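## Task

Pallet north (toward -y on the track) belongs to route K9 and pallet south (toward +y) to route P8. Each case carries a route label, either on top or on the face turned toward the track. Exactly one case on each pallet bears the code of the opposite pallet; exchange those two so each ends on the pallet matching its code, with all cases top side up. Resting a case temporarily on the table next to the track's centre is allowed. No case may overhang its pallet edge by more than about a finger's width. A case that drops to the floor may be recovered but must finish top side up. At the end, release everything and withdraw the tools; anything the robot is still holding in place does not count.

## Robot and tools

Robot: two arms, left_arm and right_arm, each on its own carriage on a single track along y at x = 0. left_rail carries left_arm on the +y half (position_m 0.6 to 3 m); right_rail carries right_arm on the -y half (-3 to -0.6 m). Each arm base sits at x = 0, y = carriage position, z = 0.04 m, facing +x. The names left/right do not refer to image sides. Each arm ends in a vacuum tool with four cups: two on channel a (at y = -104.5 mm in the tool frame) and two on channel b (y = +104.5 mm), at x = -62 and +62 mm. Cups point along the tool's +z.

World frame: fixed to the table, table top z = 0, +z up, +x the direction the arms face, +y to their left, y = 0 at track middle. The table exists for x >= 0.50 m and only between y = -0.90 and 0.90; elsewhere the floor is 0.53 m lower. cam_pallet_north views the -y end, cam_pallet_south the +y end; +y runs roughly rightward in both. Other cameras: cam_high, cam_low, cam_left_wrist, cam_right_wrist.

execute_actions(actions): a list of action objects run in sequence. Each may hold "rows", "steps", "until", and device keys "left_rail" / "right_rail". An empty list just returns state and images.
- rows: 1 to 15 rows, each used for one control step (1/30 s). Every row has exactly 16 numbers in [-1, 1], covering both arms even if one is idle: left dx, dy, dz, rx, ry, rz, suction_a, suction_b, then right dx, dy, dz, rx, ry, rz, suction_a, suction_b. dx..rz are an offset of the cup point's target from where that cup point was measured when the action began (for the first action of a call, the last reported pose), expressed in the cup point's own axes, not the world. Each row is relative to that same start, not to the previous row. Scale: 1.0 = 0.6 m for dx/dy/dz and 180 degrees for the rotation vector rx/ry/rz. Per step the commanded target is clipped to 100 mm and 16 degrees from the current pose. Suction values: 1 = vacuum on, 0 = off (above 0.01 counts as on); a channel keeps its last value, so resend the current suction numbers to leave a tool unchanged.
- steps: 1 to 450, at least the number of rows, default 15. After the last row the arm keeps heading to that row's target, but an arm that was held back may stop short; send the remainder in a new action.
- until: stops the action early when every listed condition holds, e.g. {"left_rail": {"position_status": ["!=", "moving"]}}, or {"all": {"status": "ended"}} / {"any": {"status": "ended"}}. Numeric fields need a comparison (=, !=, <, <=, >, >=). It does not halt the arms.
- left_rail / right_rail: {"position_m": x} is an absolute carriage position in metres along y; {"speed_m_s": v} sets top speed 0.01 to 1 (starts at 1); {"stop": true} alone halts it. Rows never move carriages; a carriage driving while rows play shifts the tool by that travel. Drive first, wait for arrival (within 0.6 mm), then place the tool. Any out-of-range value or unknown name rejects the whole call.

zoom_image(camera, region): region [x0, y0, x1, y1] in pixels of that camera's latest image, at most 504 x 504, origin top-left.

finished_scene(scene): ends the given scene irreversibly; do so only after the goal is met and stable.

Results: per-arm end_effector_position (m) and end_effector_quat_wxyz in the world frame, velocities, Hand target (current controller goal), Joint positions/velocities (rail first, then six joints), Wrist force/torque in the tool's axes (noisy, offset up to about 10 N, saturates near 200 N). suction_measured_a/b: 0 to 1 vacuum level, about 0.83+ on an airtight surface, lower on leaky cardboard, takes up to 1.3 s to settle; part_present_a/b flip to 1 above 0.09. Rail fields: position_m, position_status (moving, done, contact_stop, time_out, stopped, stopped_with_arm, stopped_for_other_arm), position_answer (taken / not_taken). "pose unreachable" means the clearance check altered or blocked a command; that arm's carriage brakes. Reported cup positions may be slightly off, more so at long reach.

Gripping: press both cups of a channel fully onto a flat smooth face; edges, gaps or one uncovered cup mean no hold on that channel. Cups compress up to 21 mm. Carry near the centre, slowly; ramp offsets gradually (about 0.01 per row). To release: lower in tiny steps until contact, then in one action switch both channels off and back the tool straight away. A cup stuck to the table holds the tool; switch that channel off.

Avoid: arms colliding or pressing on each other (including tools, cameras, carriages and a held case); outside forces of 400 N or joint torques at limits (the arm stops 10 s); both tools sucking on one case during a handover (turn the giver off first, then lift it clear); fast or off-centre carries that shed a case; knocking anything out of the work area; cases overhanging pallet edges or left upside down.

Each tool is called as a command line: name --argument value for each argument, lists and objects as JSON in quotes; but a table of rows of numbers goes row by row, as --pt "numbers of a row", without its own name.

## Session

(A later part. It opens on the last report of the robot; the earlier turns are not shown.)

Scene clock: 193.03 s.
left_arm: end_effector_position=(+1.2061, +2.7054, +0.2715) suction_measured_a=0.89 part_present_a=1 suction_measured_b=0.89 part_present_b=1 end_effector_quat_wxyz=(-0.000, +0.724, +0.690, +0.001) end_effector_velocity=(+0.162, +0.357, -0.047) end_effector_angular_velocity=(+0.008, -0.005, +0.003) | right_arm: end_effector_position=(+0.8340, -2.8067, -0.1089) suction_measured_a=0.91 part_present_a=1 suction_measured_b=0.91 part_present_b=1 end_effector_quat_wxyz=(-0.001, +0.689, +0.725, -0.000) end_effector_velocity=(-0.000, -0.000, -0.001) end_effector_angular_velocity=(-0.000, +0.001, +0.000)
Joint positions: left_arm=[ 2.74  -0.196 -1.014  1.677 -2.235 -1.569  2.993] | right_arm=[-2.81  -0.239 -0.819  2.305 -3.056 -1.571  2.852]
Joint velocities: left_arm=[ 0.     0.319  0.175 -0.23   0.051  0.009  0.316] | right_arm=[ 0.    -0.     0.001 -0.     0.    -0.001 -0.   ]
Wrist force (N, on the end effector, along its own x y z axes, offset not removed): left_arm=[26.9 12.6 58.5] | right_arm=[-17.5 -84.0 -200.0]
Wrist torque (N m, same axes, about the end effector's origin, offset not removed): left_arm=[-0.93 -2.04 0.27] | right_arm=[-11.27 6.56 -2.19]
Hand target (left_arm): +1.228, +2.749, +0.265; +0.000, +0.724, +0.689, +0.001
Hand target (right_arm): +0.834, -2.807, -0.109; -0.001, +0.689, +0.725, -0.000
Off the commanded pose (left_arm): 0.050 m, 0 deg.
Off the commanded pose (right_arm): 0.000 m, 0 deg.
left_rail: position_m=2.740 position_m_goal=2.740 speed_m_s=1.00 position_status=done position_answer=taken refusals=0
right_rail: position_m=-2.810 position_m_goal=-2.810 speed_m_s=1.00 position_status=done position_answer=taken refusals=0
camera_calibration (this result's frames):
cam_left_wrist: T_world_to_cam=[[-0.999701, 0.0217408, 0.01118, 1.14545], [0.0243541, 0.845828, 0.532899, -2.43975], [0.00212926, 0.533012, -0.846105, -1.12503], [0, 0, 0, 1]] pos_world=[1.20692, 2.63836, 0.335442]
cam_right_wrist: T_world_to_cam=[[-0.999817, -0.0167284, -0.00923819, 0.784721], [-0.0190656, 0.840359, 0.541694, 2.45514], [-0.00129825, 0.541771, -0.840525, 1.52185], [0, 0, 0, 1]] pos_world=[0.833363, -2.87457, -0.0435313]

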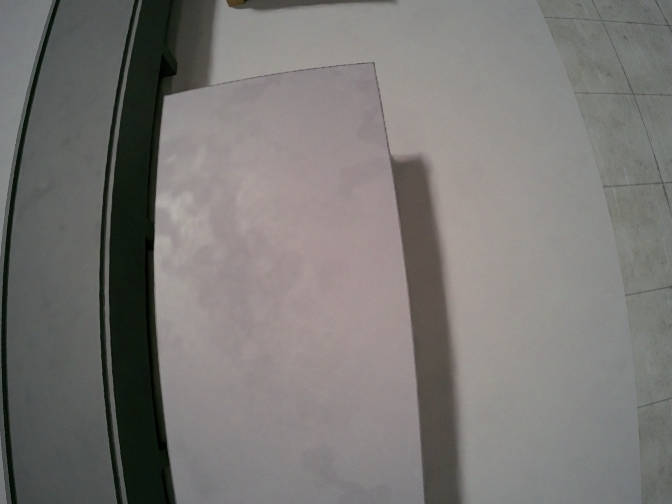

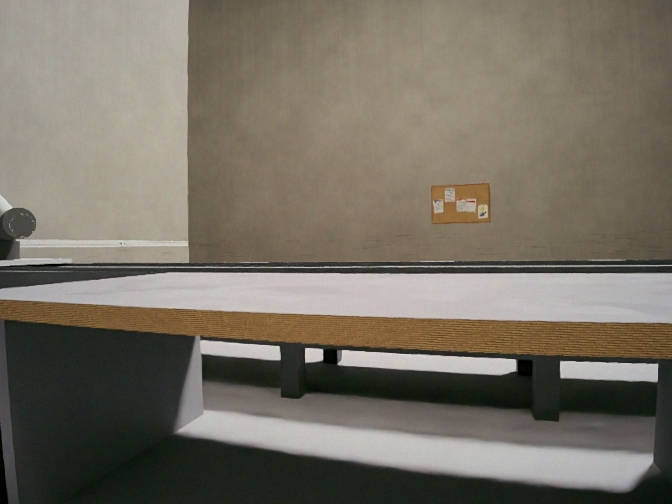

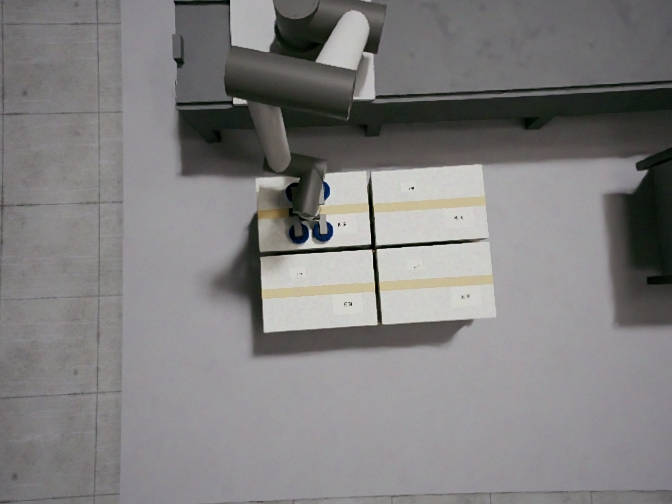

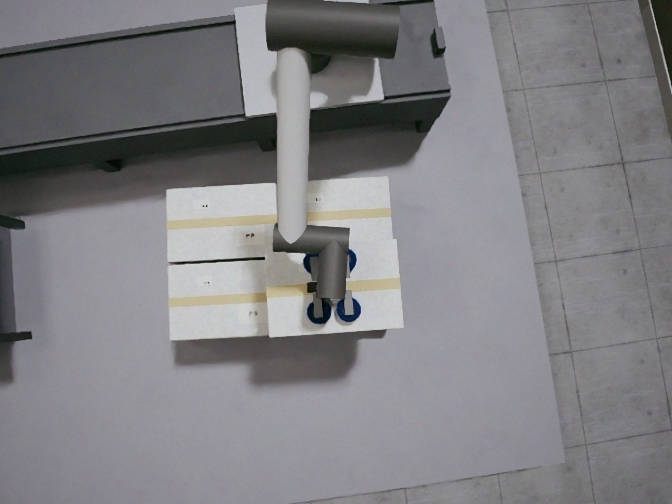

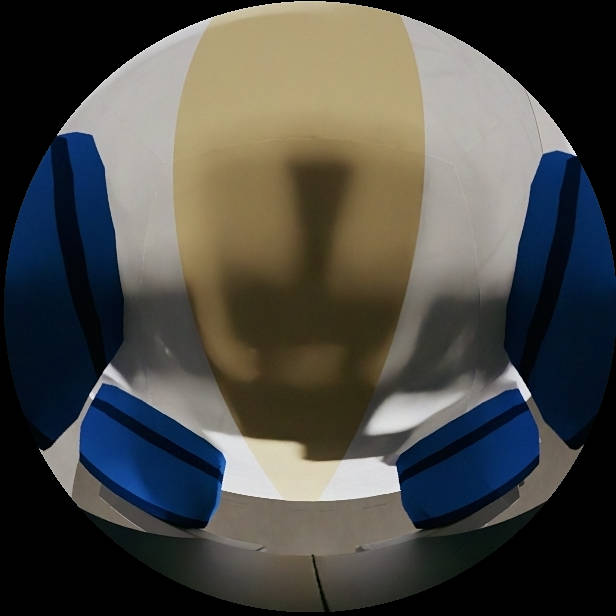

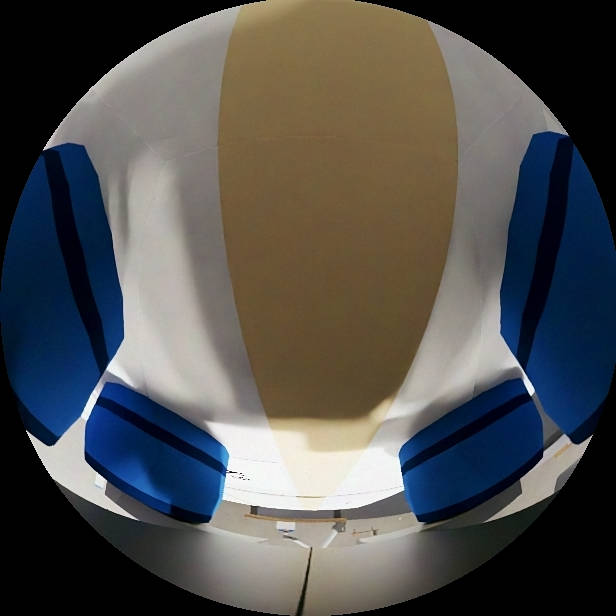

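execute_actions --actions '[{"rows":[[0,0,0,0,0,0,1,1,0,0,-0.004,0,0,0,0,0],[0,0,0,0,0,0,1,1,0,0,-0.009,0,0,0,0,0],[0,0,0,0,0,0,1,1,0,0,-0.014,0,0,0,0,0],[0,0,0,0,0,0,1,1,0,0,-0.019,0,0,0,0,0],[0,0,0,0,0,0,1,1,0,0,-0.024,0,0,0,0,0],[0,0,0,0,0,0,1,1,0,0,-0.029,0,0,0,0,0],[0,0,0,0,0,0,1,1,0,0,-0.034,0,0,0,0,0],[0,0,0,0,0,0,1,1,0,0,-0.039,0,0,0,0,0],[0,0,0,0,0,0,1,1,0,0,-0.044,0,0,0,0,0],[0,0,0,0,0,0,1,1,0,0,-0.05,0,0,0,0,0],[0,0,0,0,0,0,1,1,0,0,-0.06,0,0,0,0,0],[0,0,0,0,0,0,1,1,0,0,-0.08,0,0,0,0,0],[0,0,0,0,0,0,1,1,0,0,-0.11,0,0,0,0,0],[0,0,0,0,0,0,1,1,0,0,-0.15,0,0,0,0,0],[0,0,0,0,0,0,1,1,0,0,-0.2,0,0,0,0,0]],"steps":15}]'

Scene clock: 215.60 s.
left_arm: end_effector_position=(+1.2061, +2.7054, +0.2715) suction_measured_a=0.89 part_present_a=1 suction_measured_b=0.89 part_present_b=1 end_effector_quat_wxyz=(-0.000, +0.724, +0.690, +0.001) end_effector_velocity=(+0.000, +0.000, +0.000) end_effector_angular_velocity=(+0.000, -0.000, +0.000) | right_arm: end_effector_position=(+0.8358, -2.8072, -0.0993) suction_measured_a=0.00 part_present_a=0 suction_measured_b=0.00 part_present_b=0 end_effector_quat_wxyz=(+0.007, +0.689, +0.725, +0.004) end_effector_velocity=(+0.000, -0.000, +0.000) end_effector_angular_velocity=(-0.000, -0.000, +0.000)
Joint positions: left_arm=[ 2.74  -0.196 -1.014  1.677 -2.235 -1.569  2.993] | right_arm=[-2.81  -0.239 -0.829  2.311 -3.07  -1.571  2.852]
Joint velocities: left_arm=[ 0. -0.  0. -0. -0.  0. -0.] | right_arm=[ 0. -0. -0. -0.  0.  0. -0.]
Wrist force (N, on the end effector, along its own x y z axes, offset not removed): left_arm=[-2.7 -1.8 59.7] | right_arm=[8.6 -77.7 -200.0]
Wrist torque (N m, same axes, about the end effector's origin, offset not removed): left_arm=[-0.19 -5.58 -0.12] | right_arm=[0.80 0.59 0.13]
Hand target (left_arm): +1.206, +2.705, +0.272; -0.000, +0.724, +0.690, +0.001
Hand target (right_arm): +0.836, -2.807, -0.100; +0.007, +0.689, +0.725, +0.004
Off the commanded pose (left_arm): 0.000 m, 0 deg.
Off the commanded pose (right_arm): 0.110 m, 1 deg.
FORCE FAULT: contact force on the right arm reached its limit, and that arm stopped for 10 seconds. The contact can be on any part of that arm, not only on its tool. That arm's remaining commands of this call were not run. That arm holds still and accepts commands again. Move the arm away from the contact; if what it grips holds it there, let go first. Pushing or pulling that hard again can fault the arm again.
left_rail: position_m=2.740 position_m_goal=2.740 speed_m_s=1.00 position_status=done position_answer=taken refusals=0
right_rail: position_m=-2.810 position_m_goal=-2.810 speed_m_s=1.00 position_status=done position_answer=taken refusals=0
camera_calibration (this result's frames):
cam_left_wrist: T_world_to_cam=[[-0.999701, 0.0217461, 0.0111846, 1.14544], [0.024361, 0.845829, 0.532898, -2.43975], [0.00212824, 0.533011, -0.846106, -1.12502], [0, 0, 0, 1]] pos_world=[1.20692, 2.63835, 0.33544]
cam_right_wrist: T_world_to_cam=[[-0.999497, -0.0168076, -0.0268863, 0.78438], [-0.0286316, 0.84275, 0.537544, 2.46466], [0.0136236, 0.538043, -0.842807, 1.50702], [0, 0, 0, 1]] pos_world=[0.834022, -2.87475, -0.033646]

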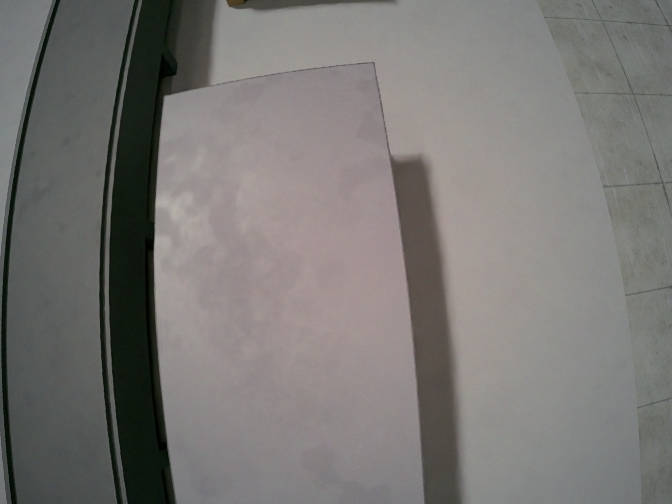

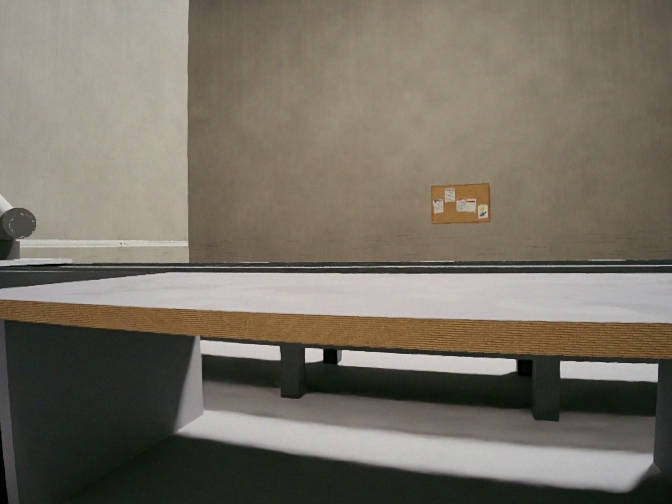

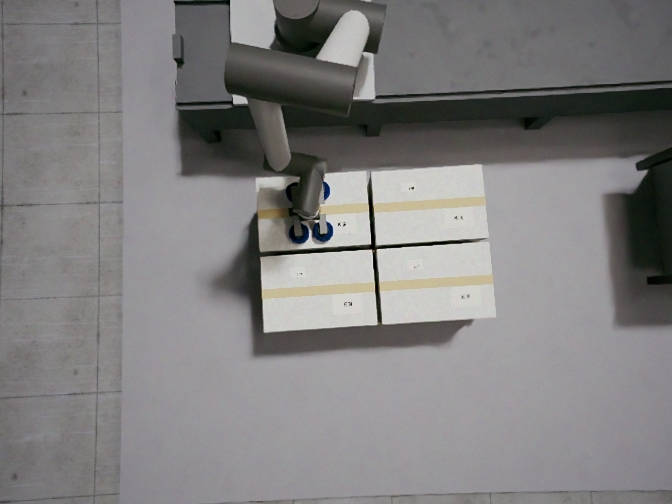

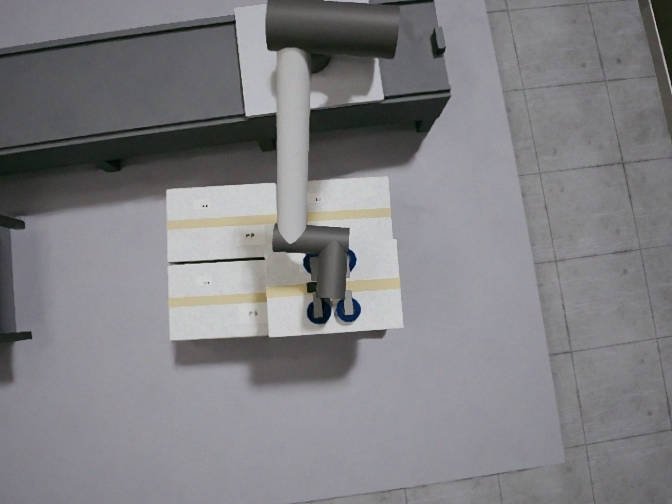

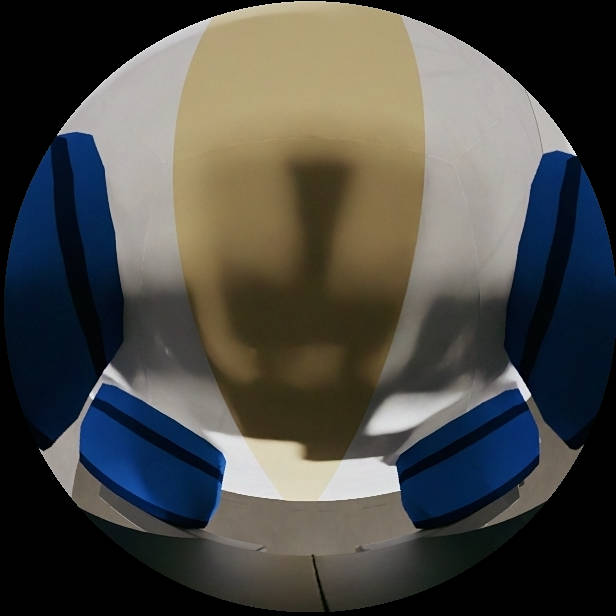

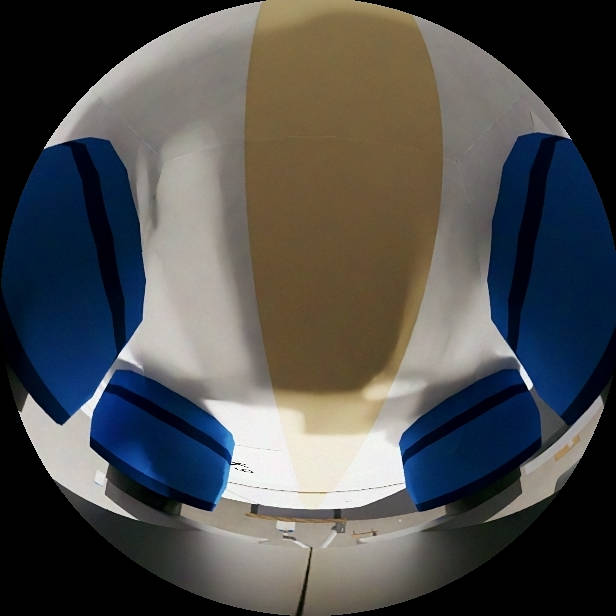

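execute_actions --actions '[{"rows":[[0.006,0.003,0,0,0,0,1,1,0,0,-0.03,0,0,0,0,0],[0.015,0.008,0,0,0,0,1,1,0,0,-0.06,0,0,0,0,0],[0.027,0.014,0,0,0,0,1,1,0,0,-0.09,0,0,0,0,0],[0.04,0.021,0,0,0,0,1,1,0,0,-0.12,0,0,0,0,0],[0.053,0.028,0,0,0,0,1,1,0,0,-0.15,0,0,0,0,0],[0.064,0.033,0,0,0,0,1,1,0,0,-0.18,0,0,0,0,0],[0.073,0.038,0,0,0,0,1,1,0,0,-0.21,0,0,0,0,0],[0.073,0.038,0.01,0,0,0,1,1,0,0,-0.24,0,0,0,0,0],[0.073,0.038,0.025,0,0,0,1,1,0,0,-0.27,0,0,0,0,0],[0.073,0.038,0.045,0,0,0,1,1,0,0,-0.3,0,0,0,0,0],[0.073,0.038,0.07,0,0,0,1,1,0,0,-0.33,0,0,0,0,0],[0.073,0.038,0.09,0,0,0,1,1,0,0,-0.36,0,0,0,0,0],[0.073,0.038,0.1,0,0,0,1,1,0,0,-0.4,0,0,0,0,0],[0.073,0.038,0.1,0,0,0,1,1,0,0,-0.45,0,0,0,0,0],[0.073,0.038,0.1,0,0,0,1,1,0,0,-0.55,0,0,0,0,0]],"steps":24}]'

execute_actions --actions '[]'

Scene clock: 223.53 s.
left_arm: end_effector_position=(+1.2307, +2.7479, +0.2138) suction_measured_a=0.89 part_present_a=1 suction_measured_b=0.89 part_present_b=1 end_effector_quat_wxyz=(-0.000, +0.724, +0.690, +0.001) end_effector_velocity=(+0.004, +0.002, -0.017) end_effector_angular_velocity=(-0.000, -0.002, -0.000) | right_arm: end_effector_position=(+0.8325, -2.8048, +0.1909) suction_measured_a=0.00 part_present_a=0 suction_measured_b=0.00 part_present_b=0 end_effector_quat_wxyz=(+0.013, +0.689, +0.725, +0.008) end_effector_velocity=(-0.016, +0.003, +0.303) end_effector_angular_velocity=(+0.009, +0.035, -0.001)
Joint positions: left_arm=[ 2.74  -0.158 -0.949  1.659 -2.282 -1.569  3.032] | right_arm=[-2.81  -0.238 -1.262  2.288 -2.627 -1.57   2.854]
Joint velocities: left_arm=[ 0.     0.002  0.016  0.001 -0.019  0.     0.002] | right_arm=[ 0.    -0.001 -0.411 -0.121  0.569  0.    -0.   ]
Wrist force (N, on the end effector, along its own x y z axes, offset not removed): left_arm=[-6.0 -1.0 61.0] | right_arm=[-4.3 6.9 -3.6]
Wrist torque (N m, same axes, about the end effector's origin, offset not removed): left_arm=[-0.45 -4.98 0.09] | right_arm=[0.65 0.67 0.07]
Hand target (left_arm): +1.231, +2.748, +0.212; -0.000, +0.724, +0.690, +0.001
Hand target (right_arm): +0.830, -2.805, +0.229; +0.009, +0.689, +0.725, +0.006
Off the commanded pose (left_arm): 0.002 m, 0 deg.
Off the commanded pose (right_arm): 0.040 m, 1 deg.
left_rail: position_m=2.740 position_m_goal=2.740 speed_m_s=1.00 position_status=done position_answer=taken refusals=0
right_rail: position_m=-2.810 position_m_goal=-2.810 speed_m_s=1.00 position_status=done position_answer=taken refusals=0
camera_calibration (this result's frames):
cam_left_wrist: T_world_to_cam=[[-0.9997, 0.0217459, 0.0112652, 1.16971], [0.0244037, 0.845818, 0.532914, -2.44558], [0.00206036, 0.533029, -0.846095, -1.19653], [0, 0, 0, 1]] pos_world=[1.23151, 2.68086, 0.27773]
cam_right_wrist: T_world_to_cam=[[-0.999061, -0.0169073, -0.0398971, 0.79079], [-0.0356434, 0.844242, 0.534776, 2.31718], [0.0246412, 0.535695, -0.844052, 1.73483], [0, 0, 0, 1]] pos_world=[0.829891, -2.87223, 0.256667]

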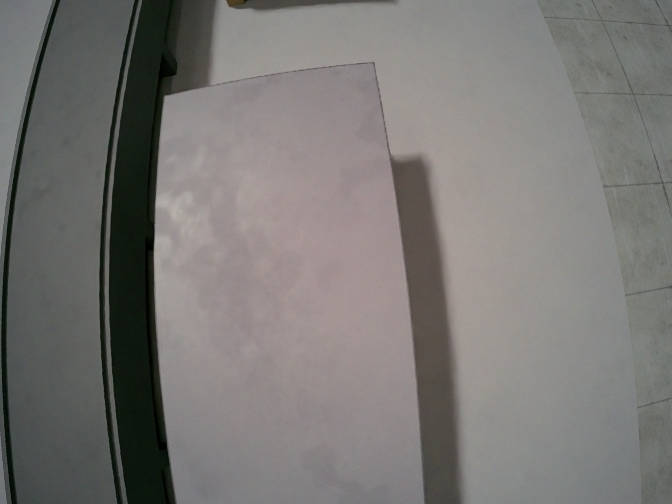

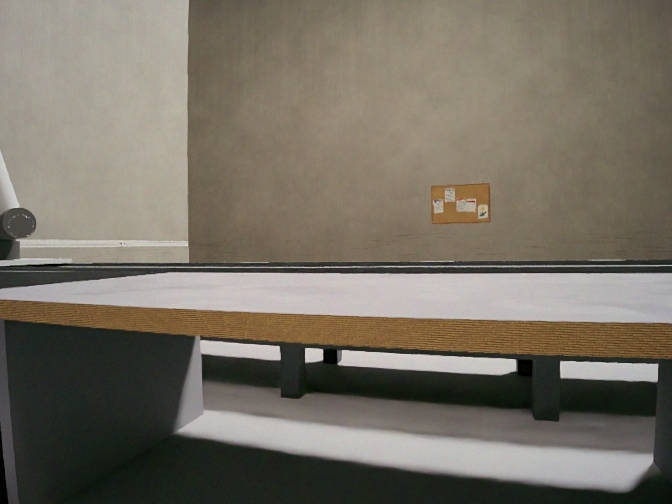

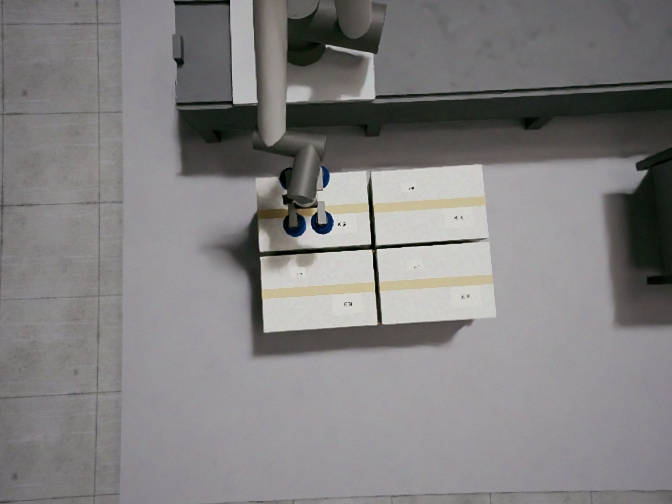

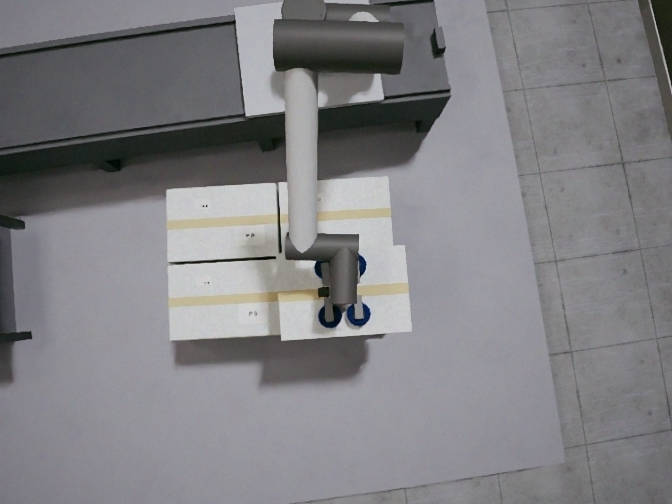

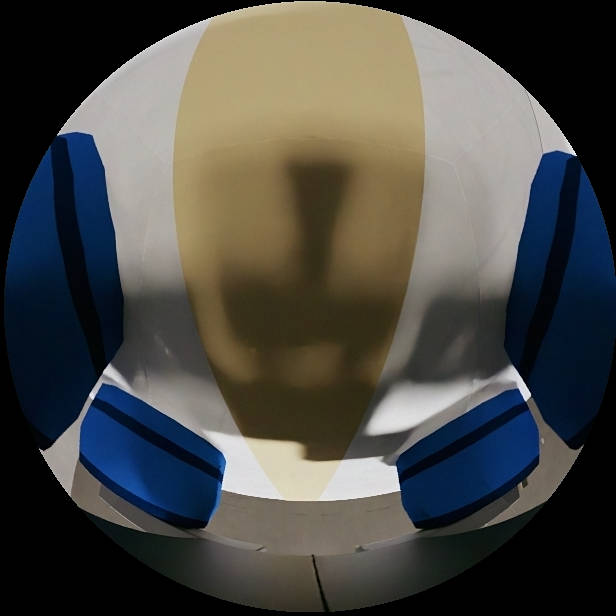

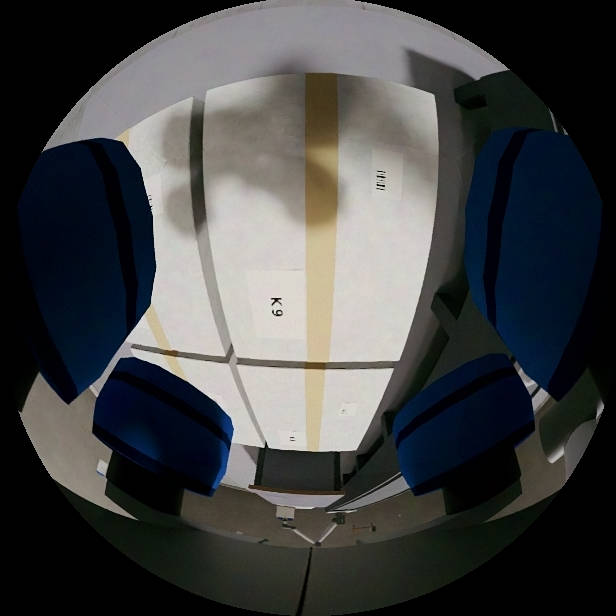

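Scene clock: 223.53 s.
left_arm: end_effector_position=(+1.2307, +2.7479, +0.2138) suction_measured_a=0.89 part_present_a=1 suction_measured_b=0.89 part_present_b=1 end_effector_quat_wxyz=(-0.000, +0.724, +0.690, +0.001) end_effector_velocity=(+0.004, +0.002, -0.017) end_effector_angular_velocity=(-0.000, -0.002, -0.000) | right_arm: end_effector_position=(+0.8325, -2.8048, +0.1909) suction_measured_a=0.00 part_present_a=0 suction_measured_b=0.00 part_present_b=0 end_effector_quat_wxyz=(+0.013, +0.689, +0.725, +0.008) end_effector_velocity=(-0.016, +0.003, +0.303) end_effector_angular_velocity=(+0.009, +0.035, -0.001)
Joint positions: left_arm=[ 2.74  -0.158 -0.949  1.659 -2.282 -1.569  3.032] | right_arm=[-2.81  -0.238 -1.262  2.288 -2.627 -1.57   2.854]
Joint velocities: left_arm=[ 0.     0.002  0.016  0.001 -0.019  0.     0.002] | right_arm=[ 0.    -0.001 -0.411 -0.121  0.569  0.    -0.   ]
Wrist force (N, on the end effector, along its own x y z axes, offset not removed): left_arm=[-6.0 -1.0 61.0] | right_arm=[-4.3 6.9 -3.6]
Wrist torque (N m, same axes, about the end effector's origin, offset not removed): left_arm=[-0.45 -4.98 0.09] | right_arm=[0.65 0.67 0.07]
Hand target (left_arm): +1.231, +2.748, +0.212; -0.000, +0.724, +0.690, +0.001
Hand target (right_arm): +0.830, -2.805, +0.229; +0.009, +0.689, +0.725, +0.006
Off the commanded pose (left_arm): 0.002 m, 0 deg.
Off the commanded pose (right_arm): 0.040 m, 1 deg.
left_rail: position_m=2.740 position_m_goal=2.740 speed_m_s=1.00 position_status=done position_answer=taken refusals=0
right_rail: position_m=-2.810 position_m_goal=-2.810 speed_m_s=1.00 position_status=done position_answer=taken refusals=0
camera_calibration (this result's frames):
cam_left_wrist: T_world_to_cam=[[-0.9997, 0.0217459, 0.0112652, 1.16971], [0.0244037, 0.845818, 0.532914, -2.44558], [0.00206036, 0.533029, -0.846095, -1.19653], [0, 0, 0, 1]] pos_world=[1.23151, 2.68086, 0.27773]
cam_right_wrist: T_world_to_cam=[[-0.999061, -0.0169073, -0.0398971, 0.79079], [-0.0356434, 0.844242, 0.534776, 2.31718], [0.0246412, 0.535695, -0.844052, 1.73483], [0, 0, 0, 1]] pos_world=[0.829891, -2.87223, 0.256667]

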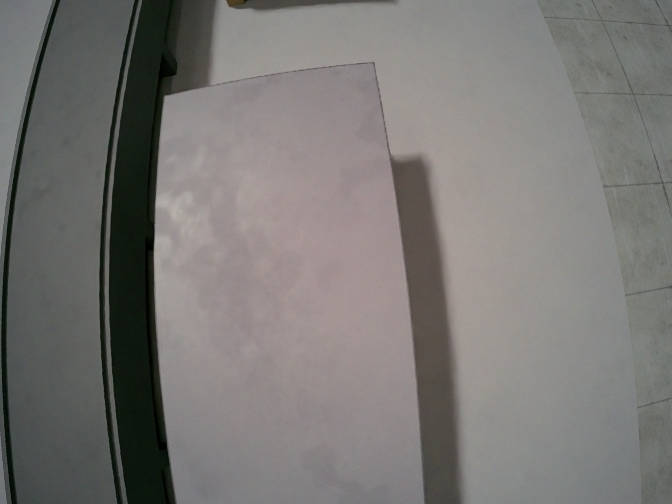

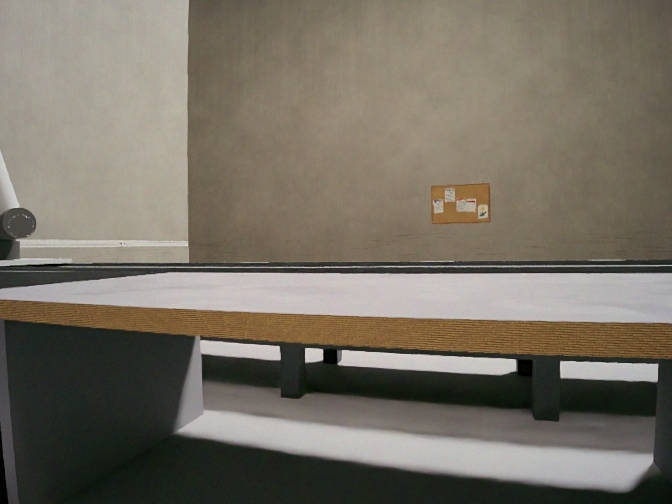

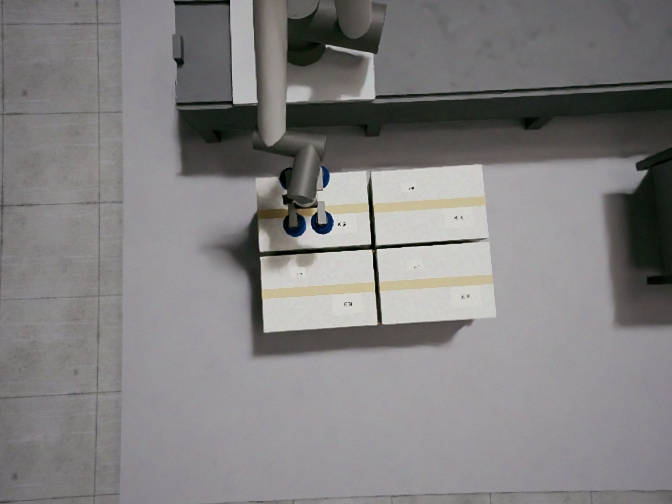

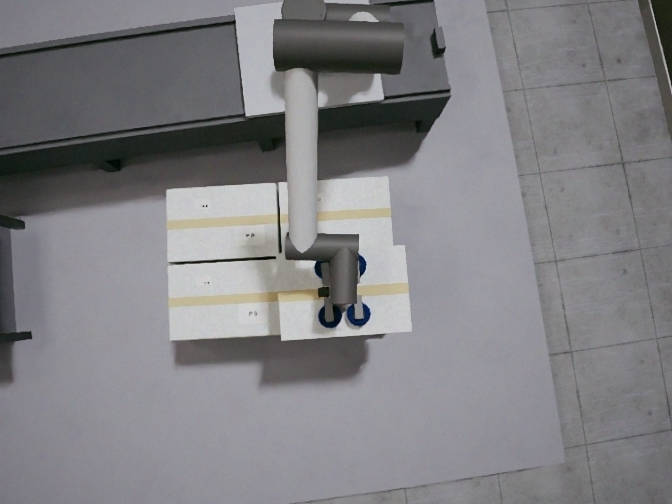

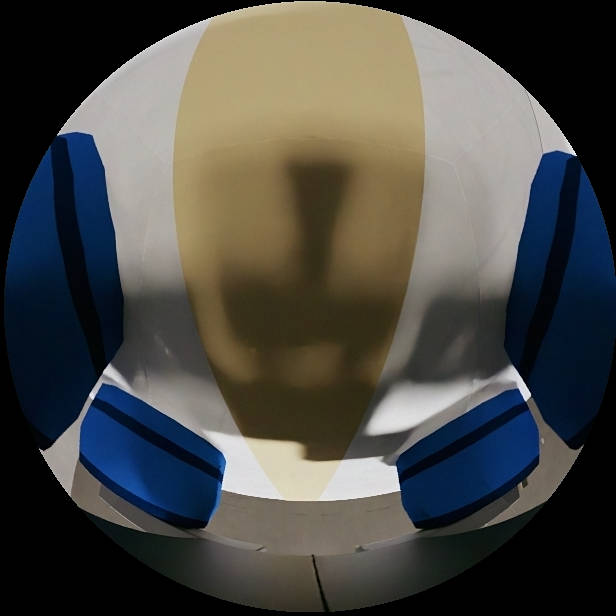

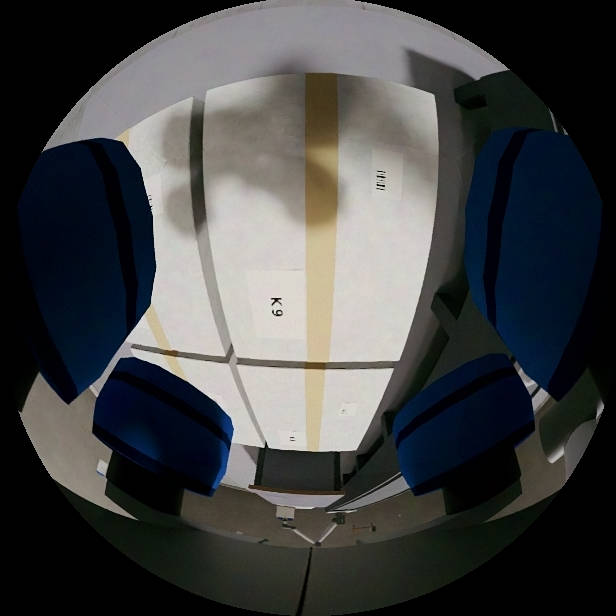

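execute_actions --actions '[{"rows":[[0,0,0.02,0,0,0,1,1,0,0,-0.065,0,0,0,0,0],[0,0,0.04,0,0,0,1,1,0,0,-0.065,0,0,0,0,0],[0,0,0.06,0,0,0,1,1,0,0,-0.065,0,0,0,0,0],[0,0,0.08,0,0,0,1,1,0,0,-0.065,0,0,0,0,0],[0,0,0.1,0,0,0,1,1,0,0,-0.065,0,0,0,0,0],[0,0,0.125,0,0,0,1,1,0,0,-0.065,0,0,0,0,0],[0,0,0.15,0,0,0,1,1,0,0,-0.065,0,0,0,0,0],[0,0,0.18,0,0,0,1,1,0,0,-0.065,0,0,0,0,0],[0,0,0.21,0,0,0,1,1,0,0,-0.065,0,0,0,0,0],[0,0,0.25,0,0,0,1,1,0,0,-0.065,0,0,0,0,0],[0,0,0.29,0,0,0,1,1,0,0,-0.065,0,0,0,0,0],[0,0,0.33,0,0,0,1,1,0,0,-0.065,0,0,0,0,0],[0,0,0.37,0,0,0,1,1,0,0,-0.065,0,0,0,0,0],[0,0,0.42,0,0,0,1,1,0,0,-0.065,0,0,0,0,0],[0,0,0.465,0,0,0,1,1,0,0,-0.065,0,0,0,0,0]],"steps":30}]'

zoom_image --camera "cam_pallet_south" --region '[250, 230, 430, 360]'

Scene clock: 232.47 s.
left_arm: end_effector_position=(+1.2300, +2.7485, -0.0612) suction_measured_a=0.89 part_present_a=1 suction_measured_b=0.89 part_present_b=1 end_effector_quat_wxyz=(-0.000, +0.724, +0.690, +0.001) end_effector_velocity=(+0.009, +0.000, -0.030) end_effector_angular_velocity=(-0.000, -0.004, -0.001) | right_arm: end_effector_position=(+0.8313, -2.8045, +0.2298) suction_measured_a=0.00 part_present_a=0 suction_measured_b=0.00 part_present_b=0 end_effector_quat_wxyz=(+0.013, +0.689, +0.725, +0.008) end_effector_velocity=(+0.000, +0.000, +0.000) end_effector_angular_velocity=(-0.000, -0.000, +0.000)
Joint positions: left_arm=[ 2.74  -0.158 -0.708  1.699 -2.563 -1.569  3.032] | right_arm=[-2.81  -0.238 -1.313  2.272 -2.56  -1.57   2.854]
Joint velocities: left_arm=[ 0.     0.001  0.036 -0.017 -0.023  0.     0.002] | right_arm=[ 0.  0. -0.  0. -0.  0.  0.]
Wrist force (N, on the end effector, along its own x y z axes, offset not removed): left_arm=[-5.7 3.1 54.8] | right_arm=[-7.1 8.8 -0.2]
Wrist torque (N m, same axes, about the end effector's origin, offset not removed): left_arm=[-0.05 -5.15 -0.36] | right_arm=[1.02 0.96 0.04]
Hand target (left_arm): +1.231, +2.749, -0.065; -0.000, +0.724, +0.690, +0.001
Hand target (right_arm): +0.831, -2.804, +0.230; +0.013, +0.689, +0.725, +0.008
Off the commanded pose (left_arm): 0.004 m, 0 deg.
Off the commanded pose (right_arm): 0.000 m, 0 deg.
left_rail: position_m=2.740 position_m_goal=2.740 speed_m_s=1.00 position_status=done position_answer=taken refusals=0
right_rail: position_m=-2.810 position_m_goal=-2.810 speed_m_s=1.00 position_status=done position_answer=taken refusals=0
camera_calibration (this result's frames):
cam_left_wrist: T_world_to_cam=[[-0.999699, 0.0216643, 0.0115461, 1.17232], [0.0244847, 0.845875, 0.532818, -2.29978], [0.0017766, 0.532941, -0.846151, -1.4289], [0, 0, 0, 1]] pos_world=[1.23081, 2.68145, 0.00276243]
cam_right_wrist: T_world_to_cam=[[-0.999061, -0.0168948, -0.0398943, 0.791183], [-0.0356313, 0.844242, 0.534776, 2.29602], [0.0246455, 0.535696, -0.844051, 1.7676], [0, 0, 0, 1]] pos_world=[0.828687, -2.87193, 0.29565]

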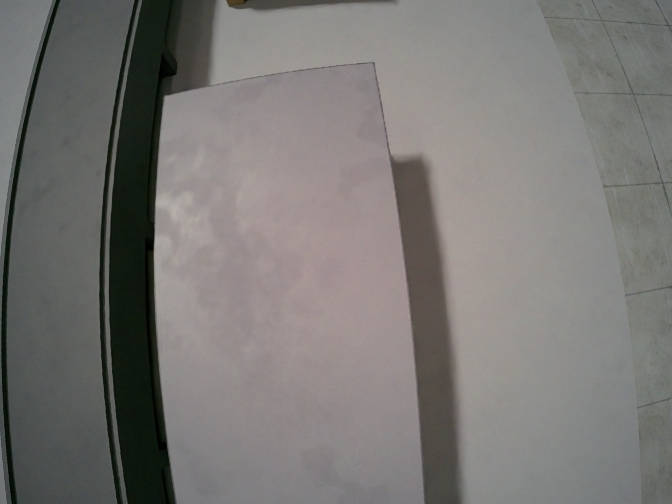

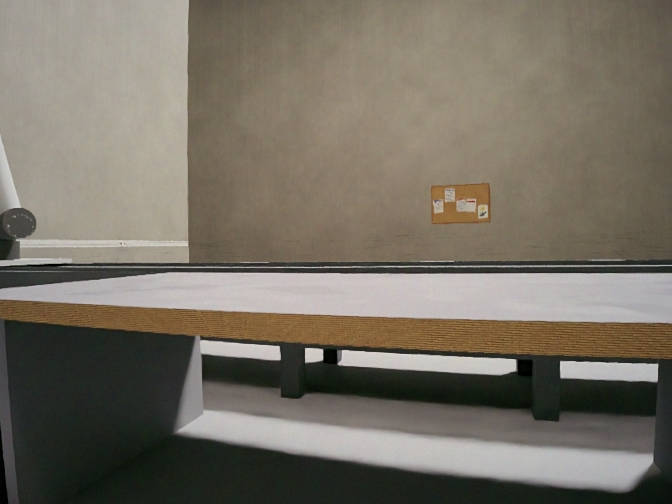

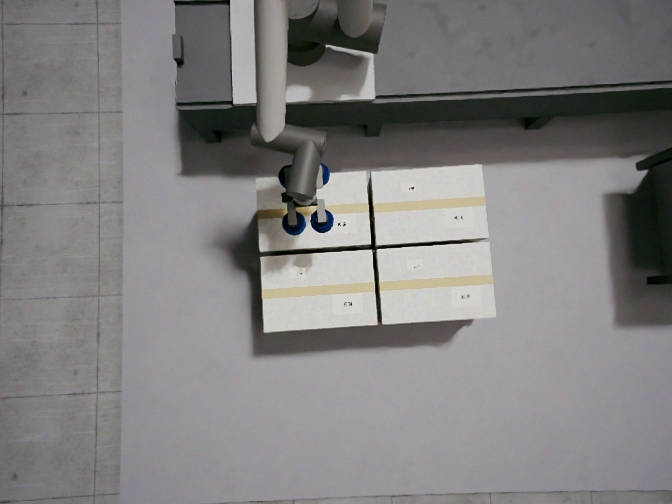

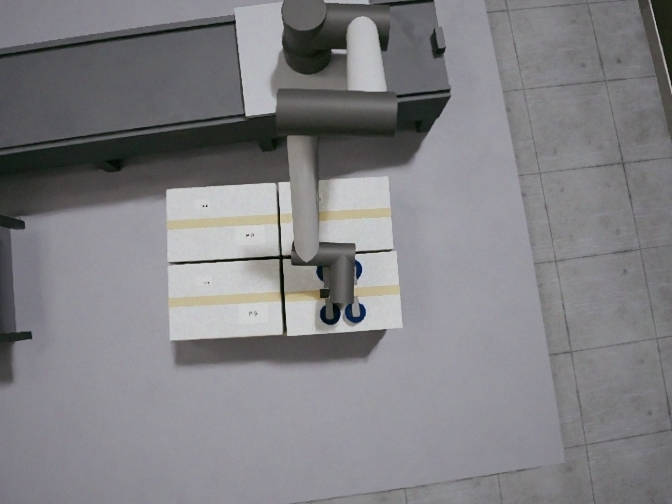

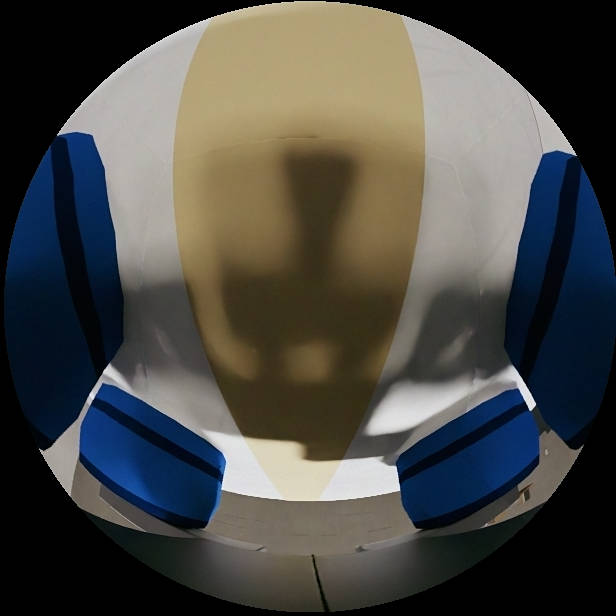

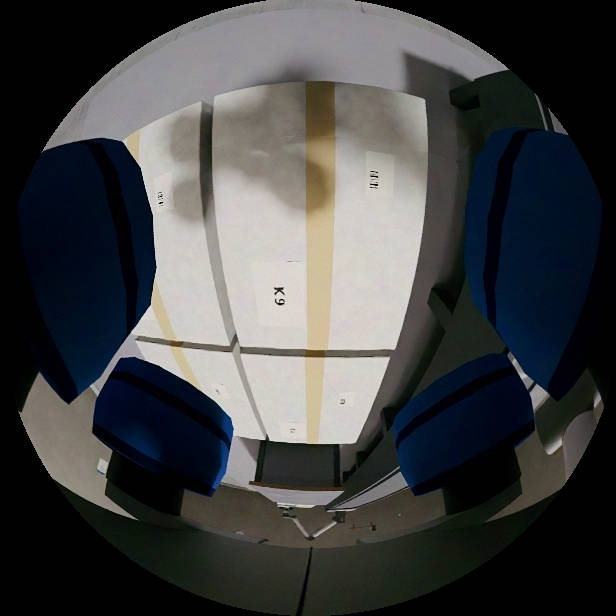

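Region (250, 230, 430, 360) of cam_pallet_south's 672x504 image, scaled by 2.800, with more detail than that image has.

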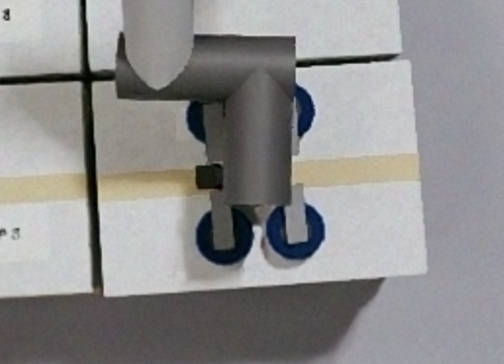

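execute_actions --actions '[{"rows":[[-0.002,-0.002,0.012,0,0,0,1,1,0,0,0,0,0,0,0,0],[-0.004,-0.004,0.02,0,0,0,1,1,0,0,0,0,0,0,0,0],[-0.007,-0.006,0.028,0,0,0,1,1,0,0,0,0,0,0,0,0],[-0.01,-0.008,0.036,0,0,0,1,1,0,0,0,0,0,0,0,0],[-0.013,-0.01,0.044,0,0,0,1,1,0,0,0,0,0,0,0,0],[-0.013,-0.01,0.051,0,0,0,1,1,0,0,0,0,0,0,0,0],[-0.013,-0.01,0.057,0,0,0,1,1,0,0,0,0,0,0,0,0],[-0.013,-0.01,0.062,0,0,0,1,1,0,0,0,0,0,0,0,0]],"steps":18}]'

zoom_image --camera "cam_pallet_south" --region '[250, 230, 430, 360]'

Scene clock: 237.97 s.
left_arm: end_effector_position=(+1.2237, +2.7413, -0.0972) suction_measured_a=0.89 part_present_a=1 suction_measured_b=0.89 part_present_b=1 end_effector_quat_wxyz=(-0.000, +0.724, +0.690, +0.001) end_effector_velocity=(-0.000, -0.002, -0.009) end_effector_angular_velocity=(-0.000, -0.001, +0.000) | right_arm: end_effector_position=(+0.8313, -2.8045, +0.2298) suction_measured_a=0.00 part_present_a=0 suction_measured_b=0.00 part_present_b=0 end_effector_quat_wxyz=(+0.013, +0.689, +0.725, +0.008) end_effector_velocity=(+0.000, -0.000, -0.000) end_effector_angular_velocity=(-0.000, +0.000, -0.000)
Joint positions: left_arm=[ 2.74  -0.164 -0.676  1.706 -2.602 -1.569  3.026] | right_arm=[-2.81  -0.238 -1.313  2.272 -2.56  -1.57   2.854]
Joint velocities: left_arm=[ 0.    -0.001  0.009 -0.    -0.01  -0.    -0.002] | right_arm=[ 0. -0.  0. -0. -0. -0. -0.]
Wrist force (N, on the end effector, along its own x y z axes, offset not removed): left_arm=[-3.6 -4.6 56.6] | right_arm=[-6.1 6.6 0.0]
Wrist torque (N m, same axes, about the end effector's origin, offset not removed): left_arm=[-0.85 -5.26 -0.29] | right_arm=[0.60 0.89 0.11]
Hand target (left_arm): +1.224, +2.741, -0.098; -0.000, +0.724, +0.690, +0.001
Hand target (right_arm): +0.831, -2.804, +0.230; +0.013, +0.689, +0.725, +0.008
Off the commanded pose (left_arm): 0.001 m, 0 deg.
Off the commanded pose (right_arm): 0.000 m, 0 deg.
left_rail: position_m=2.740 position_m_goal=2.740 speed_m_s=1.00 position_status=done position_answer=taken refusals=0
right_rail: position_m=-2.810 position_m_goal=-2.810 speed_m_s=1.00 position_status=done position_answer=taken refusals=0
camera_calibration (this result's frames):
cam_left_wrist: T_world_to_cam=[[-0.999698, 0.0216672, 0.0115797, 1.16667], [0.024505, 0.845856, 0.532849, -2.27431], [0.00175058, 0.532972, -0.846131, -1.45561], [0, 0, 0, 1]] pos_world=[1.2246, 2.67426, -0.0332822]
cam_right_wrist: T_world_to_cam=[[-0.999061, -0.0169073, -0.0398988, 0.79115], [-0.0356442, 0.844242, 0.534775, 2.29602], [0.0246426, 0.535695, -0.844052, 1.76759], [0, 0, 0, 1]] pos_world=[0.828688, -2.87192, 0.29565]

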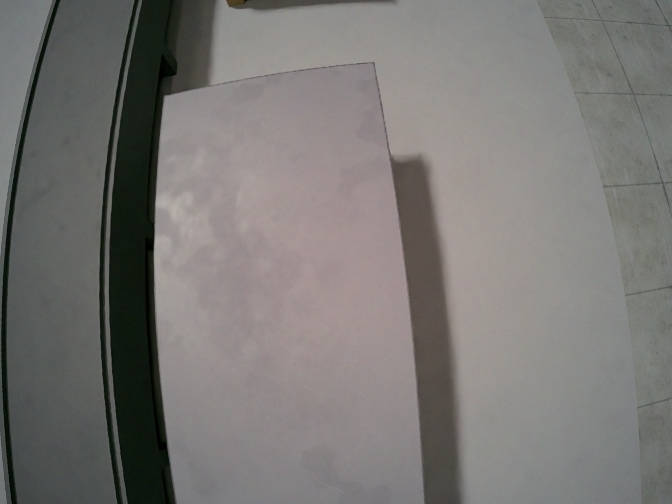

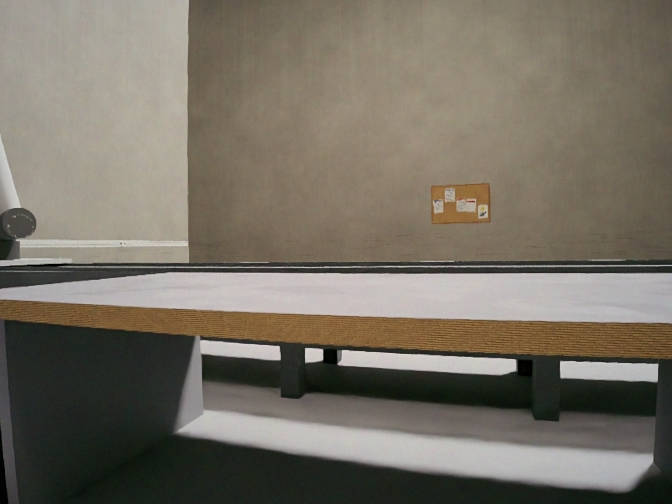

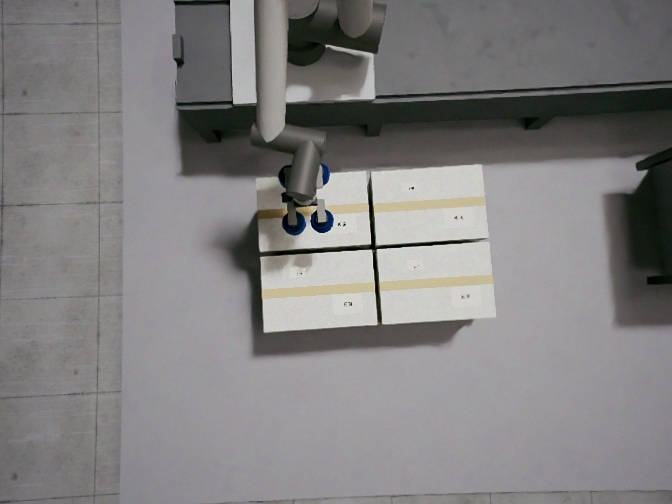

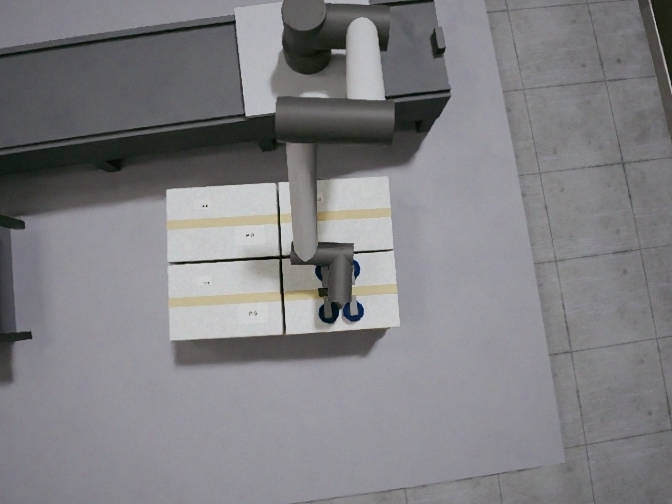

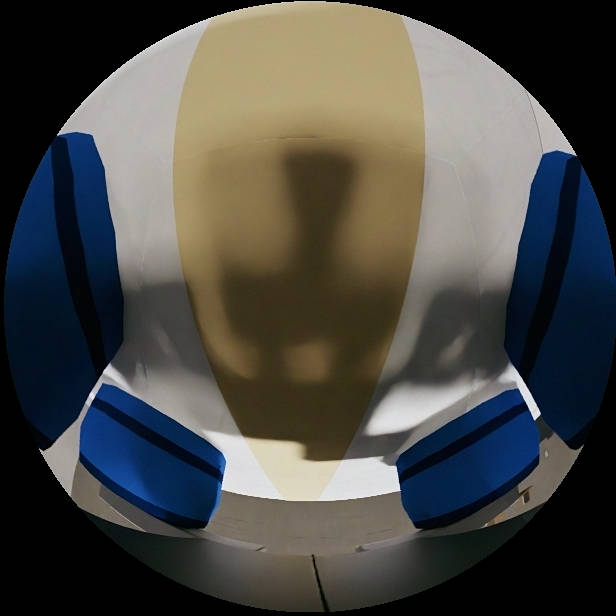

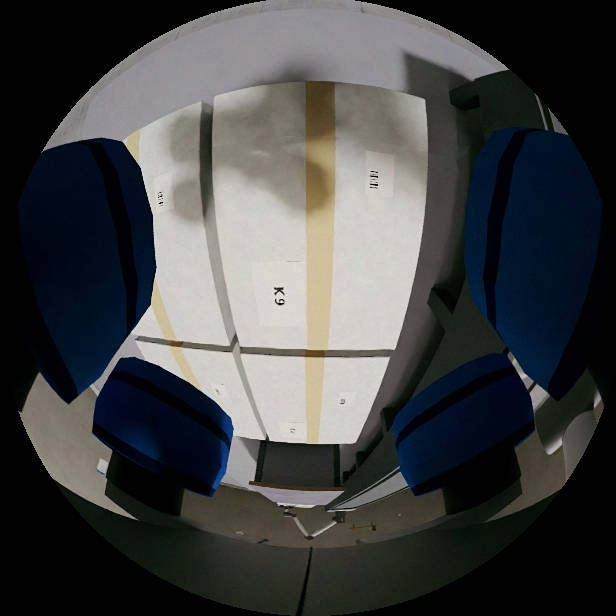

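Region (250, 230, 430, 360) of cam_pallet_south's 672x504 image, scaled by 2.800, with more detail than that image has.

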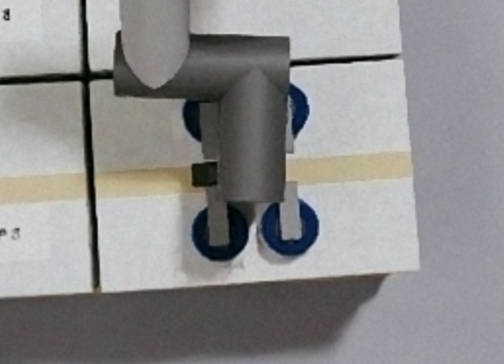

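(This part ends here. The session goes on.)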